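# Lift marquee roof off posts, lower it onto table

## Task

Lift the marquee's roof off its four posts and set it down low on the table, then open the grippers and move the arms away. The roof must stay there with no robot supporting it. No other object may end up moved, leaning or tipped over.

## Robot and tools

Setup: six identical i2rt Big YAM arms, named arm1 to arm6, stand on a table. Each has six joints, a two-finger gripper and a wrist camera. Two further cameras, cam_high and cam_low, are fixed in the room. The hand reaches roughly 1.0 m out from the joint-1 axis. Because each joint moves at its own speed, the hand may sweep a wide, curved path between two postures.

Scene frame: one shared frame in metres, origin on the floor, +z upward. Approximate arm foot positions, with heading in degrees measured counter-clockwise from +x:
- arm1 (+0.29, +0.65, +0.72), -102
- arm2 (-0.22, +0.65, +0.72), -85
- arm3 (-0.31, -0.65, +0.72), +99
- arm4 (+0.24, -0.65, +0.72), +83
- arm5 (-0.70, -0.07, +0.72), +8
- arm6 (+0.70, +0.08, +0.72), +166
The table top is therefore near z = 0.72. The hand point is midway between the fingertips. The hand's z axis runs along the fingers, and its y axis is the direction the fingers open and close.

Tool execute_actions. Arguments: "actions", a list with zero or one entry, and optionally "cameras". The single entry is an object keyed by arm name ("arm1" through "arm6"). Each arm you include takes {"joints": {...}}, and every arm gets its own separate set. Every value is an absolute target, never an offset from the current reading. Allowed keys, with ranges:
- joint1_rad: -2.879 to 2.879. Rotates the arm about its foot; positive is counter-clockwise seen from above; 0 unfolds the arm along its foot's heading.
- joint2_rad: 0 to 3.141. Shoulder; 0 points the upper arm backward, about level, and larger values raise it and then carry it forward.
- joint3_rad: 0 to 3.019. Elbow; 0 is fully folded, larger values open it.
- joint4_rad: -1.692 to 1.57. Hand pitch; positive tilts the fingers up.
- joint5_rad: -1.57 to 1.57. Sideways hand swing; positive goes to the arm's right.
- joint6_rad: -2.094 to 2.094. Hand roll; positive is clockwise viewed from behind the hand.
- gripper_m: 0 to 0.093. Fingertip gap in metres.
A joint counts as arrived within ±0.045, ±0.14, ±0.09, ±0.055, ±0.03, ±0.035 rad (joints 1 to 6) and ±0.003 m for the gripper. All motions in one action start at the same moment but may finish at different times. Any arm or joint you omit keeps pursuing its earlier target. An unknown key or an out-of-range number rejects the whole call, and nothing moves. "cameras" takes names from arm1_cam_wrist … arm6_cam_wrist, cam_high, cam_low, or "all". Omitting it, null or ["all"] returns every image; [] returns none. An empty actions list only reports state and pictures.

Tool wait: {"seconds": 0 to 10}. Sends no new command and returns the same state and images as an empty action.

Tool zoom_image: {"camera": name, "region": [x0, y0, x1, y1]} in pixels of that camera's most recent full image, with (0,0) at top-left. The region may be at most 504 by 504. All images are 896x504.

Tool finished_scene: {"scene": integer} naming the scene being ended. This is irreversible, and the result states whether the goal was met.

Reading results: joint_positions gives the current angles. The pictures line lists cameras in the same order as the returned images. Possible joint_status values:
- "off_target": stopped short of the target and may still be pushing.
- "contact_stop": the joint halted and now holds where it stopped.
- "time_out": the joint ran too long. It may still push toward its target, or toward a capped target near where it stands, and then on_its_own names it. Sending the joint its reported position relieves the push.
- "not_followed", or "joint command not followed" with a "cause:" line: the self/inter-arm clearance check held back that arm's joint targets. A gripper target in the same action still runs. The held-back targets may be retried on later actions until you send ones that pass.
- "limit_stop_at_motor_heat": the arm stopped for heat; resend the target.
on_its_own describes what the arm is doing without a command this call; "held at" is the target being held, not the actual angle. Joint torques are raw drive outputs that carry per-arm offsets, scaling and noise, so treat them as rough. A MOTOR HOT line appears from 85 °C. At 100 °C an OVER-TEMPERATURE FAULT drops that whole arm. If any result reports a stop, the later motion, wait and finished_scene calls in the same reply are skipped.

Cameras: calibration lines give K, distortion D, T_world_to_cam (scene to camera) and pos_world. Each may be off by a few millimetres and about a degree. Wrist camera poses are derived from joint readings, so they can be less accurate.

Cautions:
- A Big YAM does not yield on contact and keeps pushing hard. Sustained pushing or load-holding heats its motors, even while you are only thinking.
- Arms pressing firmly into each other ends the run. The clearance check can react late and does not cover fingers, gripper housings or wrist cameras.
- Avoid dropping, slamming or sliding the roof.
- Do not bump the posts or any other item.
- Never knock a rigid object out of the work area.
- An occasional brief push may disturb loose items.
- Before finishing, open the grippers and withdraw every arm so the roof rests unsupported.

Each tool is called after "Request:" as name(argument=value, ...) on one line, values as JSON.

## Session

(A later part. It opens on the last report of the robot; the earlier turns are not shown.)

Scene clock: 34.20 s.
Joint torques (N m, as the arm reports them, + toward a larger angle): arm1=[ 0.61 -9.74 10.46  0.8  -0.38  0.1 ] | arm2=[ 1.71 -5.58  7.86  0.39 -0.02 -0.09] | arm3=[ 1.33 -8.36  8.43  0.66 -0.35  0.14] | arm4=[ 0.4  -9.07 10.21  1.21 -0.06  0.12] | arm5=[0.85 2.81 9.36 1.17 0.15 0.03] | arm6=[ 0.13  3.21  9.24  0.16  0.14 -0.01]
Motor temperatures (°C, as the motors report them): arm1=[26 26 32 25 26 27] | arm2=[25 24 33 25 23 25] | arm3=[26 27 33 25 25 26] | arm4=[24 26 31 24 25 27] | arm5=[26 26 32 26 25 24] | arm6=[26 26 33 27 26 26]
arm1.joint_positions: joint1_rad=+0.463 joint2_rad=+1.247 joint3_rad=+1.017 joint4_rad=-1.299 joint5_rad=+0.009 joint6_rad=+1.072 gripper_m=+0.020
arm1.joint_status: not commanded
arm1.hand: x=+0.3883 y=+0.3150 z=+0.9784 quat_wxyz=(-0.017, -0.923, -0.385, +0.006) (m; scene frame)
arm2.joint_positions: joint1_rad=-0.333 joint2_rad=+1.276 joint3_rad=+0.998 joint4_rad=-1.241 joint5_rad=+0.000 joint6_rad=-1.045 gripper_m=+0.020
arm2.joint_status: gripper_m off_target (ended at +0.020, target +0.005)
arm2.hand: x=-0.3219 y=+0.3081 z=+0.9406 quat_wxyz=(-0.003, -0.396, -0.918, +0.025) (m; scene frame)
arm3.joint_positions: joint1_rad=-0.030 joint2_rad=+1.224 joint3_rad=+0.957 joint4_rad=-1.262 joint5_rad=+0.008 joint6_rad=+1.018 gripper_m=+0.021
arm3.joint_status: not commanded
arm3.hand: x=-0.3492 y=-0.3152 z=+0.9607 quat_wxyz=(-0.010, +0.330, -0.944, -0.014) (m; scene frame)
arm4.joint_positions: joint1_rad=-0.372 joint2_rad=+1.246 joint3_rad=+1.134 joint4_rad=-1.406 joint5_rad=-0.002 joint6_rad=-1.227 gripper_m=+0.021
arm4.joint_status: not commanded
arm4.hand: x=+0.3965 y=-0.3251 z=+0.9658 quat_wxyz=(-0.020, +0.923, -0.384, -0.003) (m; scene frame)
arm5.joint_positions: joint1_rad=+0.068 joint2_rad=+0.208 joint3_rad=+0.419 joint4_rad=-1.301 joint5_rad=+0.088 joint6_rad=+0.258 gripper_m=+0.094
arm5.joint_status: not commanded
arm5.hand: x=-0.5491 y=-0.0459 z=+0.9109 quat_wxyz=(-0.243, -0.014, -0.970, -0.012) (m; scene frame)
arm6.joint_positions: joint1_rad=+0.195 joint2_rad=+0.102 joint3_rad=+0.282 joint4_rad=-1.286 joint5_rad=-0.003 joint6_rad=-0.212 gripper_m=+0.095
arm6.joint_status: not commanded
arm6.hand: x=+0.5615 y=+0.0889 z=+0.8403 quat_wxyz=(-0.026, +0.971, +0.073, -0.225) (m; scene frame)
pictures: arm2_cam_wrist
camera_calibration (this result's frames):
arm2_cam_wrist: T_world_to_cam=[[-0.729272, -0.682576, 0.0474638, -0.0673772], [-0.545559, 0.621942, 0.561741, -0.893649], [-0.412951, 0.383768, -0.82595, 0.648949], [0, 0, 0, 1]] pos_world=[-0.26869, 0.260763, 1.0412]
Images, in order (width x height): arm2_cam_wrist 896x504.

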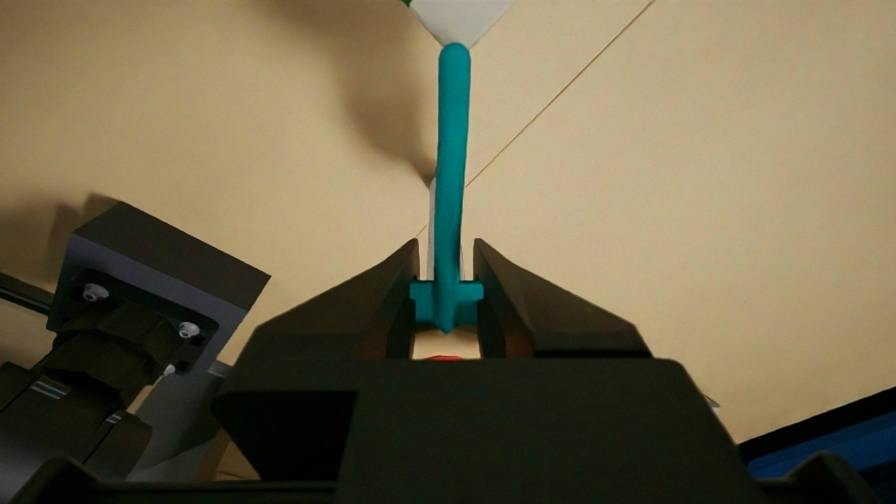

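Request:
execute_actions(actions=[{"arm1":{"joints":{"joint1_rad":0.505,"joint2_rad":1.21,"joint3_rad":1.23,"joint4_rad":-1.54}},"arm2":{"joints":{"joint1_rad":-0.38,"joint2_rad":1.225,"joint3_rad":1.22,"joint4_rad":-1.48}},"arm3":{"joints":{"joint1_rad":0.01,"joint2_rad":1.175,"joint3_rad":1.18,"joint4_rad":-1.51}},"arm4":{"joints":{"joint1_rad":-0.415,"joint3_rad":1.39,"joint4_rad":-1.65}}}], cameras=["cam_high","cam_low"])

Request:
zoom_image(camera="cam_low", region=[250, 80, 670, 300])

Scene clock: 41.57 s.
Joint torques (N m, as the arm reports them, + toward a larger angle): arm1=[ 2.05 -9.77 13.22  0.   -0.44  0.1 ] | arm2=[ 0.24 -5.   10.07 -0.67  0.19 -0.09] | arm3=[ 2.46 -8.54 10.65 -0.74 -0.49  0.13] | arm4=[-0.92 -9.72 13.06  0.    0.16  0.14] | arm5=[0.89 2.77 9.36 1.17 0.15 0.04] | arm6=[-0.34  3.29  9.13  0.23  0.12 -0.02]
Motor temperatures (°C, as the motors report them): arm1=[26 26 32 25 26 27] | arm2=[25 24 33 25 23 25] | arm3=[26 28 33 25 25 26] | arm4=[24 26 31 24 25 27] | arm5=[26 26 32 26 25 24] | arm6=[26 26 33 27 26 26]
arm1.joint_positions: joint1_rad=+0.479 joint2_rad=+1.212 joint3_rad=+1.198 joint4_rad=-1.522 joint5_rad=+0.011 joint6_rad=+1.072 gripper_m=+0.020
arm1.joint_status: all done
arm1.hand: x=+0.3922 y=+0.3211 z=+1.0583 quat_wxyz=(-0.014, -0.920, -0.392, +0.007) (m; scene frame)
arm2.joint_positions: joint1_rad=-0.367 joint2_rad=+1.227 joint3_rad=+1.180 joint4_rad=-1.465 joint5_rad=-0.005 joint6_rad=-1.045 gripper_m=+0.020
arm2.joint_status: all done
arm2.hand: x=-0.3319 y=+0.3140 z=+1.0250 quat_wxyz=(-0.006, -0.411, -0.911, +0.029) (m; scene frame)
arm3.joint_positions: joint1_rad=-0.003 joint2_rad=+1.190 joint3_rad=+1.144 joint4_rad=-1.488 joint5_rad=+0.011 joint6_rad=+1.018 gripper_m=+0.021
arm3.joint_status: all done
arm3.hand: x=-0.3580 y=-0.3166 z=+1.0414 quat_wxyz=(-0.011, +0.342, -0.939, -0.011) (m; scene frame)
arm4.joint_positions: joint1_rad=-0.397 joint2_rad=+1.247 joint3_rad=+1.358 joint4_rad=-1.631 joint5_rad=-0.008 joint6_rad=-1.227 gripper_m=+0.021
arm4.joint_status: all done
arm4.hand: x=+0.4045 y=-0.3276 z=+1.0509 quat_wxyz=(-0.019, +0.918, -0.396, -0.005) (m; scene frame)
arm5.joint_positions: joint1_rad=+0.068 joint2_rad=+0.208 joint3_rad=+0.419 joint4_rad=-1.301 joint5_rad=+0.088 joint6_rad=+0.258 gripper_m=+0.094
arm5.joint_status: not commanded
arm5.hand: x=-0.5491 y=-0.0459 z=+0.9109 quat_wxyz=(-0.243, -0.014, -0.970, -0.012) (m; scene frame)
arm6.joint_positions: joint1_rad=+0.195 joint2_rad=+0.102 joint3_rad=+0.282 joint4_rad=-1.286 joint5_rad=-0.003 joint6_rad=-0.212 gripper_m=+0.095
arm6.joint_status: not commanded
arm6.hand: x=+0.5615 y=+0.0889 z=+0.8403 quat_wxyz=(-0.026, +0.971, +0.073, -0.225) (m; scene frame)
pictures: cam_high, cam_low
Images, in order (width x height): cam_high 896x504, cam_low 896x504.

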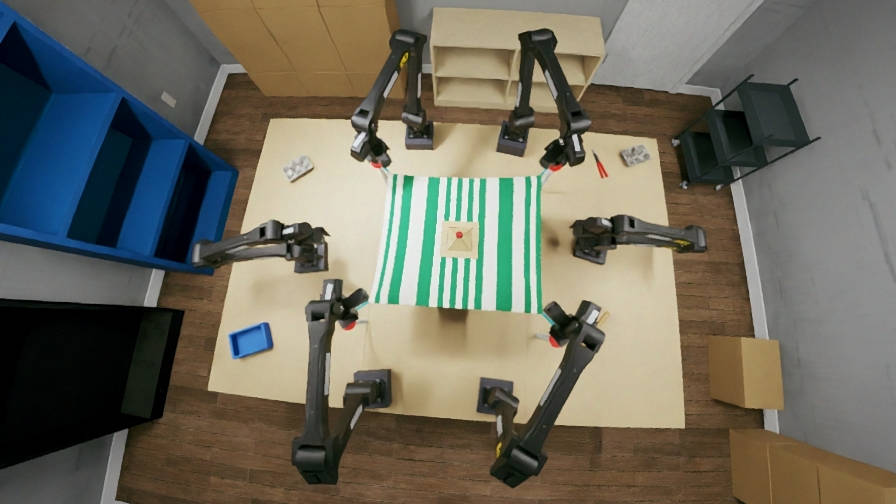

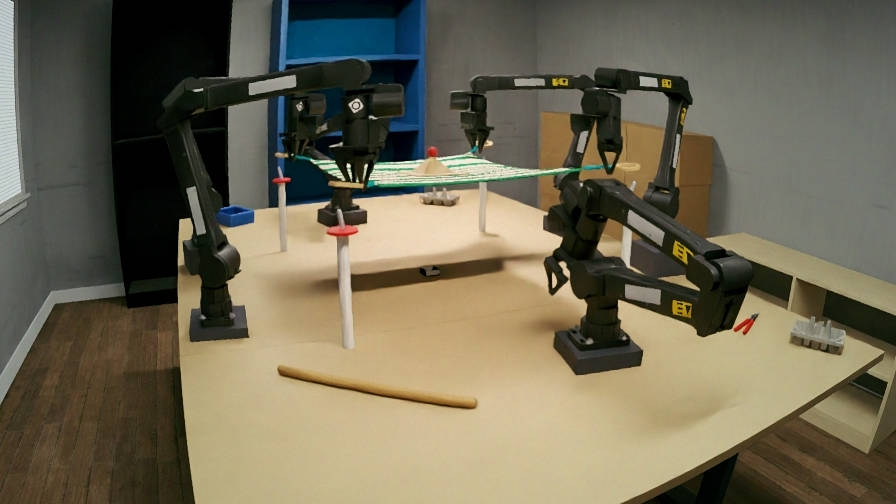

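Region (250, 80, 670, 300) of cam_low's 896x504 image, scaled by 1.200, with more detail than that image has; it fills the top 264 rows of this view, and the rest is white.

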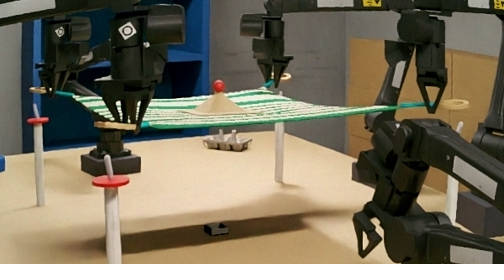

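Request:
execute_actions(actions=[{"arm1":{"joints":{"joint1_rad":0.13}},"arm2":{"joints":{"joint1_rad":-0.02}},"arm3":{"joints":{"joint1_rad":-0.38}},"arm4":{"joints":{"joint1_rad":-0.06}}}], cameras=[])

Request:
execute_actions(actions=[{"arm1":{"joints":{"joint2_rad":1.3,"joint3_rad":0.85,"joint4_rad":-1.1}},"arm2":{"joints":{"joint2_rad":1.33,"joint3_rad":0.94,"joint4_rad":-1.15}},"arm3":{"joints":{"joint2_rad":1.3,"joint3_rad":0.87,"joint4_rad":-1.1}},"arm4":{"joints":{"joint2_rad":1.3,"joint3_rad":1.0,"joint4_rad":-1.24}}}], cameras=[])

Request:
execute_actions(actions=[{"arm1":{"joints":{"joint2_rad":1.63,"joint3_rad":0.62,"joint4_rad":-0.53}},"arm2":{"joints":{"joint2_rad":1.605,"joint3_rad":0.7,"joint4_rad":-0.63}},"arm3":{"joints":{"joint2_rad":1.64,"joint3_rad":0.65,"joint4_rad":-0.54}},"arm4":{"joints":{"joint2_rad":1.545,"joint3_rad":0.76,"joint4_rad":-0.76}}}], cameras=["cam_high","cam_low"])

Scene clock: 49.97 s.
Joint torques (N m, as the arm reports them, + toward a larger angle): arm1=[-0.29 -9.7  13.21  0.22 -0.16  0.1 ] | arm2=[ 1.01 -5.05 10.14 -0.59  0.01 -0.09] | arm3=[ 1.25 -8.39 10.77 -0.49 -0.15  0.13] | arm4=[ 0.63 -9.3  13.11  0.02 -0.08  0.13] | arm5=[0.79 2.76 9.36 1.16 0.15 0.03] | arm6=[-0.05  3.37  9.09  0.04  0.11 -0.06]
Motor temperatures (°C, as the motors report them): arm1=[26 26 33 25 26 27] | arm2=[25 24 34 25 23 25] | arm3=[26 28 34 25 25 26] | arm4=[24 26 32 24 25 27] | arm5=[26 26 32 26 25 24] | arm6=[26 26 33 27 26 26]
arm1.joint_positions: joint1_rad=+0.133 joint2_rad=+1.212 joint3_rad=+1.198 joint4_rad=-1.529 joint5_rad=+0.004 joint6_rad=+1.072 gripper_m=+0.020
arm1.joint_status: all done
arm1.hand: x=+0.2764 y=+0.3075 z=+1.0583 quat_wxyz=(-0.010, -0.973, -0.228, +0.006) (m; scene frame)
arm2.joint_positions: joint1_rad=-0.018 joint2_rad=+1.227 joint3_rad=+1.180 joint4_rad=-1.467 joint5_rad=-0.001 joint6_rad=-1.045 gripper_m=+0.020
arm2.joint_status: all done
arm2.hand: x=-0.2110 y=+0.2966 z=+1.0250 quat_wxyz=(-0.008, -0.247, -0.969, +0.027) (m; scene frame)
arm3.joint_positions: joint1_rad=-0.381 joint2_rad=+1.190 joint3_rad=+1.144 joint4_rad=-1.493 joint5_rad=+0.003 joint6_rad=+1.018 gripper_m=+0.021
arm3.joint_status: all done
arm3.hand: x=-0.2340 y=-0.3236 z=+1.0422 quat_wxyz=(-0.010, +0.160, -0.987, -0.009) (m; scene frame)
arm4.joint_positions: joint1_rad=-0.059 joint2_rad=+1.247 joint3_rad=+1.358 joint4_rad=-1.633 joint5_rad=-0.002 joint6_rad=-1.227 gripper_m=+0.021
arm4.joint_status: all done
arm4.hand: x=+0.2904 y=-0.2926 z=+1.0516 quat_wxyz=(-0.018, +0.972, -0.236, -0.007) (m; scene frame)
arm5.joint_positions: joint1_rad=+0.068 joint2_rad=+0.208 joint3_rad=+0.419 joint4_rad=-1.301 joint5_rad=+0.088 joint6_rad=+0.258 gripper_m=+0.094
arm5.joint_status: not commanded
arm5.hand: x=-0.5491 y=-0.0459 z=+0.9109 quat_wxyz=(-0.243, -0.014, -0.970, -0.012) (m; scene frame)
arm6.joint_positions: joint1_rad=+0.195 joint2_rad=+0.102 joint3_rad=+0.282 joint4_rad=-1.286 joint5_rad=-0.003 joint6_rad=-0.212 gripper_m=+0.095
arm6.joint_status: not commanded
arm6.hand: x=+0.5615 y=+0.0889 z=+0.8403 quat_wxyz=(-0.026, +0.971, +0.073, -0.225) (m; scene frame)
pictures: none
No camera images: the call's "cameras" was empty. Leave "cameras" out to get every camera's image.

Scene clock: 51.13 s.
Joint torques (N m, as the arm reports them, + toward a larger angle): arm1=[ -0.31 -10.45   9.3    0.89  -0.13   0.1 ] | arm2=[ 0.98 -6.84  7.57  0.23  0.01 -0.1 ] | arm3=[ 1.18 -9.13  7.96  0.91 -0.11  0.16] | arm4=[ 0.65 -9.98  9.68  1.07 -0.07  0.11] | arm5=[0.84 2.73 9.36 1.16 0.15 0.04] | arm6=[ 0.31  3.52  9.07  0.13  0.16 -0.03]
Motor temperatures (°C, as the motors report them): arm1=[26 26 33 25 26 27] | arm2=[25 24 34 25 23 25] | arm3=[26 28 34 25 25 26] | arm4=[24 26 32 24 25 27] | arm5=[26 26 32 26 25 24] | arm6=[26 26 33 27 26 26]
arm1.joint_positions: joint1_rad=+0.133 joint2_rad=+1.306 joint3_rad=+0.851 joint4_rad=-1.108 joint5_rad=+0.003 joint6_rad=+1.072 gripper_m=+0.020
arm1.joint_status: all done
arm1.hand: x=+0.2766 y=+0.3161 z=+0.9006 quat_wxyz=(-0.001, -0.974, -0.228, +0.003) (m; scene frame)
arm2.joint_positions: joint1_rad=-0.018 joint2_rad=+1.345 joint3_rad=+0.925 joint4_rad=-1.160 joint5_rad=-0.001 joint6_rad=-1.045 gripper_m=+0.020
arm2.joint_status: all done
arm2.hand: x=-0.2110 y=+0.3004 z=+0.8918 quat_wxyz=(+0.001, -0.247, -0.969, -0.005) (m; scene frame)
arm3.joint_positions: joint1_rad=-0.381 joint2_rad=+1.311 joint3_rad=+0.860 joint4_rad=-1.111 joint5_rad=+0.002 joint6_rad=+1.018 gripper_m=+0.021
arm3.joint_status: all done
arm3.hand: x=-0.2326 y=-0.3222 z=+0.8999 quat_wxyz=(-0.005, +0.160, -0.987, +0.001) (m; scene frame)
arm4.joint_positions: joint1_rad=-0.059 joint2_rad=+1.302 joint3_rad=+0.999 joint4_rad=-1.254 joint5_rad=-0.002 joint6_rad=-1.227 gripper_m=+0.021
arm4.joint_status: all done
arm4.hand: x=+0.2884 y=-0.2971 z=+0.8975 quat_wxyz=(-0.001, +0.972, -0.236, -0.006) (m; scene frame)
arm5.joint_positions: joint1_rad=+0.068 joint2_rad=+0.208 joint3_rad=+0.419 joint4_rad=-1.301 joint5_rad=+0.088 joint6_rad=+0.258 gripper_m=+0.094
arm5.joint_status: not commanded
arm5.hand: x=-0.5491 y=-0.0459 z=+0.9109 quat_wxyz=(-0.243, -0.014, -0.970, -0.012) (m; scene frame)
arm6.joint_positions: joint1_rad=+0.195 joint2_rad=+0.102 joint3_rad=+0.282 joint4_rad=-1.286 joint5_rad=-0.003 joint6_rad=-0.212 gripper_m=+0.095
arm6.joint_status: not commanded
arm6.hand: x=+0.5615 y=+0.0889 z=+0.8403 quat_wxyz=(-0.026, +0.971, +0.073, -0.225) (m; scene frame)
pictures: none
No camera images: the call's "cameras" was empty. Leave "cameras" out to get every camera's image.

Scene clock: 52.40 s.
Joint torques (N m, as the arm reports them, + toward a larger angle): arm1=[ -0.3  -11.31   5.93   0.98  -0.07   0.1 ] | arm2=[ 1.03 -7.19  4.23  0.34 -0.03 -0.09] | arm3=[ 1.37 -9.39  4.18  1.03  0.01  0.12] | arm4=[  0.62 -12.34   7.35   1.08  -0.07   0.11] | arm5=[0.84 2.75 9.37 1.17 0.15 0.03] | arm6=[-0.4   2.69  9.19  0.11  0.11  0.  ]
Motor temperatures (°C, as the motors report them): arm1=[26 26 33 25 26 27] | arm2=[25 24 34 25 23 25] | arm3=[26 28 34 25 25 26] | arm4=[24 26 32 24 25 27] | arm5=[26 26 32 26 25 24] | arm6=[26 26 33 27 26 26]
arm1.joint_positions: joint1_rad=+0.133 joint2_rad=+1.630 joint3_rad=+0.619 joint4_rad=-0.539 joint5_rad=+0.002 joint6_rad=+1.072 gripper_m=+0.020
arm1.joint_status: all done
arm1.hand: x=+0.2771 y=+0.3307 z=+0.7353 quat_wxyz=(-0.007, -0.974, -0.228, +0.004) (m; scene frame)
arm2.joint_positions: joint1_rad=-0.018 joint2_rad=+1.613 joint3_rad=+0.700 joint4_rad=-0.642 joint5_rad=+0.000 joint6_rad=-1.045 gripper_m=+0.020
arm2.joint_status: all done
arm2.hand: x=-0.2112 y=+0.3069 z=+0.7365 quat_wxyz=(-0.003, -0.247, -0.969, +0.008) (m; scene frame)
arm3.joint_positions: joint1_rad=-0.381 joint2_rad=+1.638 joint3_rad=+0.653 joint4_rad=-0.553 joint5_rad=+0.000 joint6_rad=+1.018 gripper_m=+0.021
arm3.joint_status: all done
arm3.hand: x=-0.2324 y=-0.3252 z=+0.7381 quat_wxyz=(-0.008, +0.160, -0.987, -0.010) (m; scene frame)
arm4.joint_positions: joint1_rad=-0.059 joint2_rad=+1.556 joint3_rad=+0.756 joint4_rad=-0.775 joint5_rad=-0.002 joint6_rad=-1.227 gripper_m=+0.021
arm4.joint_status: all done
arm4.hand: x=+0.2861 y=-0.3037 z=+0.7343 quat_wxyz=(+0.008, +0.972, -0.236, -0.005) (m; scene frame)
arm5.joint_positions: joint1_rad=+0.068 joint2_rad=+0.208 joint3_rad=+0.419 joint4_rad=-1.301 joint5_rad=+0.088 joint6_rad=+0.258 gripper_m=+0.094
arm5.joint_status: not commanded
arm5.hand: x=-0.5491 y=-0.0459 z=+0.9109 quat_wxyz=(-0.243, -0.014, -0.970, -0.012) (m; scene frame)
arm6.joint_positions: joint1_rad=+0.195 joint2_rad=+0.102 joint3_rad=+0.282 joint4_rad=-1.286 joint5_rad=-0.003 joint6_rad=-0.212 gripper_m=+0.095
arm6.joint_status: not commanded
arm6.hand: x=+0.5615 y=+0.0889 z=+0.8403 quat_wxyz=(-0.026, +0.971, +0.073, -0.225) (m; scene frame)
pictures: cam_high, cam_low
Images, in order (width x height): cam_high 896x504, cam_low 896x504.

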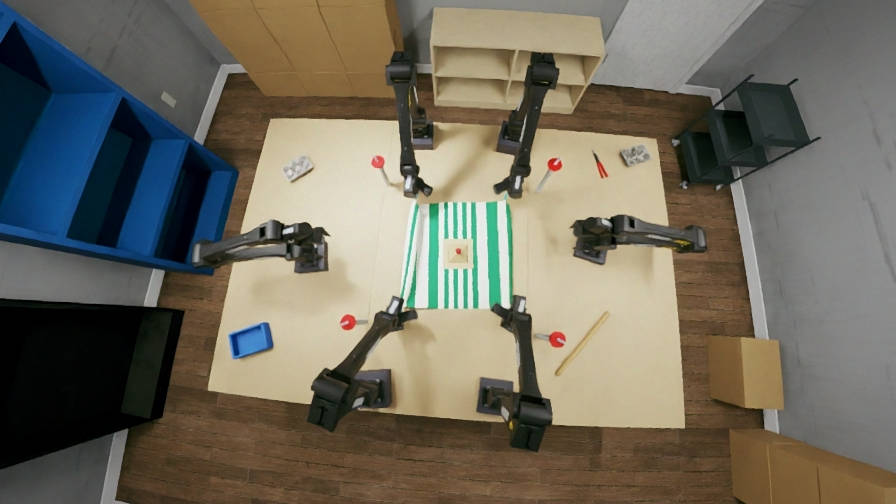

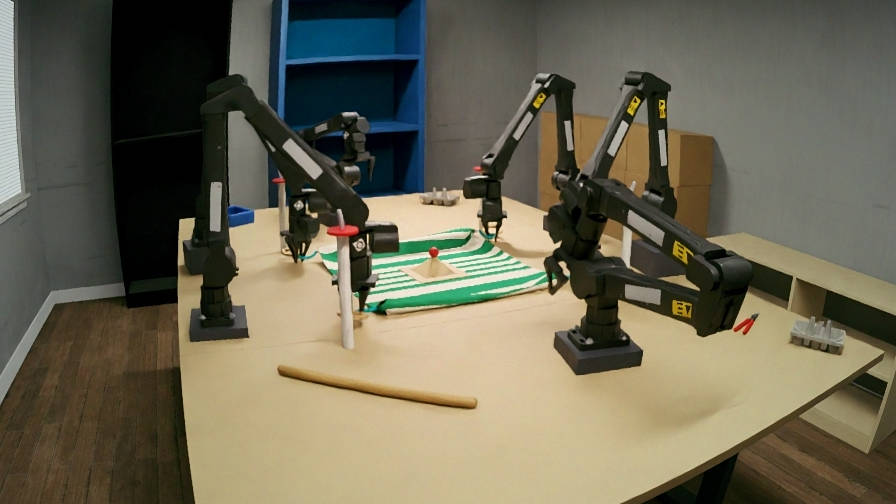

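Request:
execute_actions(actions=[{"arm1":{"joints":{"gripper_m":0.06}},"arm2":{"joints":{"gripper_m":0.06}},"arm3":{"joints":{"gripper_m":0.06}},"arm4":{"joints":{"gripper_m":0.06}}}], cameras=[])

Request:
execute_actions(actions=[{"arm1":{"joints":{"joint2_rad":0.7,"joint3_rad":0.8,"joint4_rad":-1.4}},"arm2":{"joints":{"joint2_rad":0.7,"joint3_rad":0.8,"joint4_rad":-1.4}},"arm3":{"joints":{"joint2_rad":0.7,"joint3_rad":0.8,"joint4_rad":-1.4}},"arm4":{"joints":{"joint2_rad":0.7,"joint3_rad":0.8,"joint4_rad":-1.4}}}], cameras=["cam_high","cam_low"])

Scene clock: 57.17 s.
Joint torques (N m, as the arm reports them, + toward a larger angle): arm1=[ -0.26 -11.27   5.93   0.96  -0.07   0.1 ] | arm2=[ 1.   -7.19  4.28  0.34 -0.03 -0.09] | arm3=[ 1.3  -9.42  4.14  0.9   0.02  0.14] | arm4=[  0.64 -12.38   7.29   1.08  -0.07   0.11] | arm5=[0.84 2.78 9.36 1.17 0.15 0.04] | arm6=[ 0.23  3.69  9.    0.15  0.14 -0.03]
Motor temperatures (°C, as the motors report them): arm1=[26 26 32 25 26 27] | arm2=[25 24 33 25 23 25] | arm3=[26 28 33 25 25 26] | arm4=[24 26 31 24 25 27] | arm5=[26 26 32 26 25 24] | arm6=[26 26 33 27 26 26]
arm1.joint_positions: joint1_rad=+0.133 joint2_rad=+1.630 joint3_rad=+0.619 joint4_rad=-0.539 joint5_rad=+0.002 joint6_rad=+1.072 gripper_m=+0.060
arm1.joint_status: all done
arm1.hand: x=+0.2771 y=+0.3307 z=+0.7353 quat_wxyz=(-0.007, -0.974, -0.228, +0.004) (m; scene frame)
arm2.joint_positions: joint1_rad=-0.018 joint2_rad=+1.613 joint3_rad=+0.700 joint4_rad=-0.642 joint5_rad=+0.000 joint6_rad=-1.045 gripper_m=+0.060
arm2.joint_status: all done
arm2.hand: x=-0.2112 y=+0.3069 z=+0.7365 quat_wxyz=(-0.003, -0.247, -0.969, +0.008) (m; scene frame)
arm3.joint_positions: joint1_rad=-0.381 joint2_rad=+1.638 joint3_rad=+0.653 joint4_rad=-0.553 joint5_rad=+0.000 joint6_rad=+1.018 gripper_m=+0.060
arm3.joint_status: all done
arm3.hand: x=-0.2324 y=-0.3252 z=+0.7381 quat_wxyz=(-0.008, +0.160, -0.987, -0.010) (m; scene frame)
arm4.joint_positions: joint1_rad=-0.059 joint2_rad=+1.556 joint3_rad=+0.756 joint4_rad=-0.775 joint5_rad=-0.002 joint6_rad=-1.227 gripper_m=+0.060
arm4.joint_status: all done
arm4.hand: x=+0.2861 y=-0.3037 z=+0.7343 quat_wxyz=(+0.008, +0.972, -0.236, -0.005) (m; scene frame)
arm5.joint_positions: joint1_rad=+0.068 joint2_rad=+0.208 joint3_rad=+0.419 joint4_rad=-1.301 joint5_rad=+0.088 joint6_rad=+0.258 gripper_m=+0.094
arm5.joint_status: not commanded
arm5.hand: x=-0.5491 y=-0.0459 z=+0.9109 quat_wxyz=(-0.243, -0.014, -0.970, -0.012) (m; scene frame)
arm6.joint_positions: joint1_rad=+0.195 joint2_rad=+0.102 joint3_rad=+0.282 joint4_rad=-1.286 joint5_rad=-0.003 joint6_rad=-0.212 gripper_m=+0.095
arm6.joint_status: not commanded
arm6.hand: x=+0.5615 y=+0.0889 z=+0.8403 quat_wxyz=(-0.026, +0.971, +0.073, -0.225) (m; scene frame)
pictures: none
No camera images: the call's "cameras" was empty. Leave "cameras" out to get every camera's image.

Scene clock: 58.63 s.
Joint torques (N m, as the arm reports them, + toward a larger angle): arm1=[-0.28 -2.31 12.15  0.78 -0.08  0.08] | arm2=[ 0.96  1.87 10.08 -0.07 -0.02 -0.07] | arm3=[ 1.42 -0.54 10.13  0.17  0.    0.12] | arm4=[ 0.6  -0.1  13.78  0.48 -0.07  0.15] | arm5=[0.84 2.76 9.36 1.16 0.15 0.04] | arm6=[ 0.11  3.08  8.88  0.23  0.13 -0.03]
Motor temperatures (°C, as the motors report them): arm1=[26 26 32 25 26 27] | arm2=[25 24 33 25 23 25] | arm3=[26 28 33 25 25 26] | arm4=[24 26 31 24 25 27] | arm5=[26 26 32 26 25 24] | arm6=[26 26 33 27 26 26]
arm1.joint_positions: joint1_rad=+0.133 joint2_rad=+0.697 joint3_rad=+0.785 joint4_rad=-1.391 joint5_rad=+0.002 joint6_rad=+1.072 gripper_m=+0.060
arm1.joint_status: all done
arm1.hand: x=+0.2813 y=+0.4282 z=+1.0232 quat_wxyz=(-0.125, -0.965, -0.226, +0.036) (m; scene frame)
arm2.joint_positions: joint1_rad=-0.018 joint2_rad=+0.696 joint3_rad=+0.765 joint4_rad=-1.391 joint5_rad=+0.000 joint6_rad=-1.045 gripper_m=+0.060
arm2.joint_status: all done
arm2.hand: x=-0.2148 y=+0.4336 z=+0.9920 quat_wxyz=(-0.034, -0.245, -0.962, +0.119) (m; scene frame)
arm3.joint_positions: joint1_rad=-0.381 joint2_rad=+0.702 joint3_rad=+0.777 joint4_rad=-1.387 joint5_rad=+0.000 joint6_rad=+1.018 gripper_m=+0.060
arm3.joint_status: all done
arm3.hand: x=-0.2604 y=-0.4338 z=+1.0166 quat_wxyz=(-0.051, +0.159, -0.979, -0.114) (m; scene frame)
arm4.joint_positions: joint1_rad=-0.059 joint2_rad=+0.697 joint3_rad=+0.766 joint4_rad=-1.386 joint5_rad=-0.002 joint6_rad=-1.227 gripper_m=+0.060
arm4.joint_status: all done
arm4.hand: x=+0.2710 y=-0.4318 z=+0.9593 quat_wxyz=(-0.120, +0.964, -0.235, -0.018) (m; scene frame)
arm5.joint_positions: joint1_rad=+0.068 joint2_rad=+0.208 joint3_rad=+0.419 joint4_rad=-1.301 joint5_rad=+0.088 joint6_rad=+0.258 gripper_m=+0.094
arm5.joint_status: not commanded
arm5.hand: x=-0.5491 y=-0.0459 z=+0.9109 quat_wxyz=(-0.243, -0.014, -0.970, -0.012) (m; scene frame)
arm6.joint_positions: joint1_rad=+0.195 joint2_rad=+0.102 joint3_rad=+0.282 joint4_rad=-1.286 joint5_rad=-0.003 joint6_rad=-0.212 gripper_m=+0.095
arm6.joint_status: not commanded
arm6.hand: x=+0.5615 y=+0.0889 z=+0.8403 quat_wxyz=(-0.026, +0.971, +0.073, -0.225) (m; scene frame)
pictures: cam_high, cam_low
Images, in order (width x height): cam_high 896x504, cam_low 896x504.

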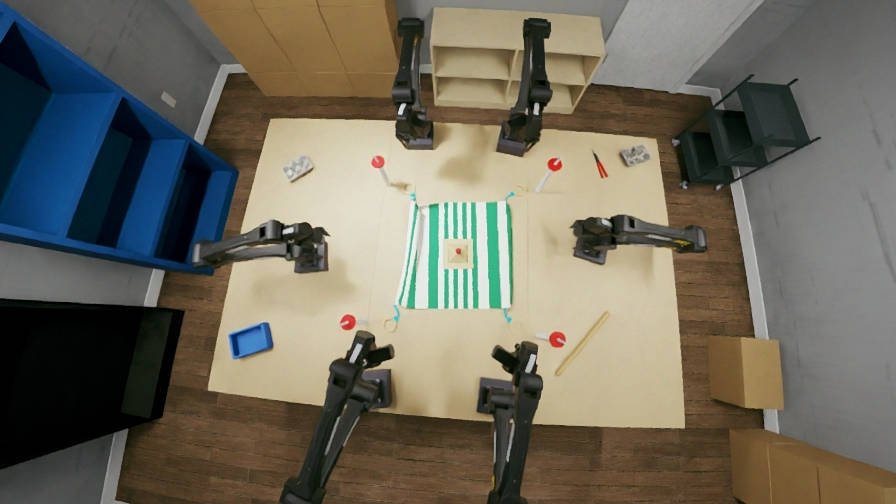

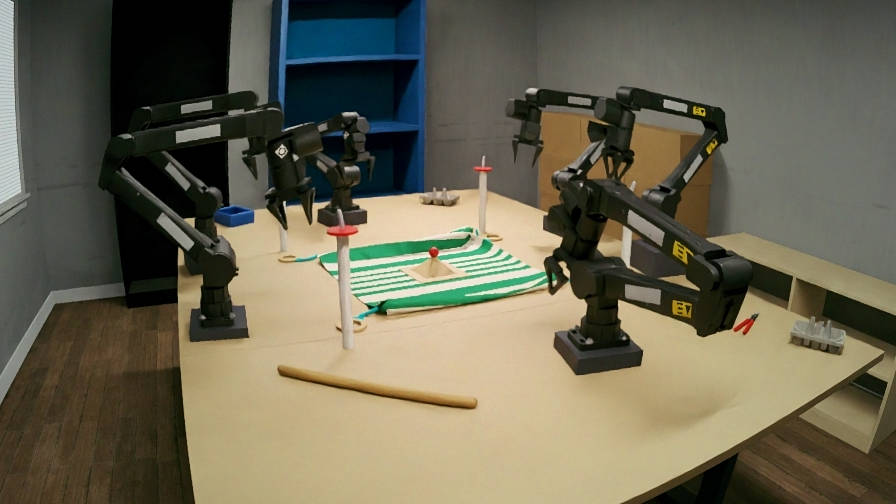

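Request:
finished_scene(scene=2)

The scene is finished: the task was done.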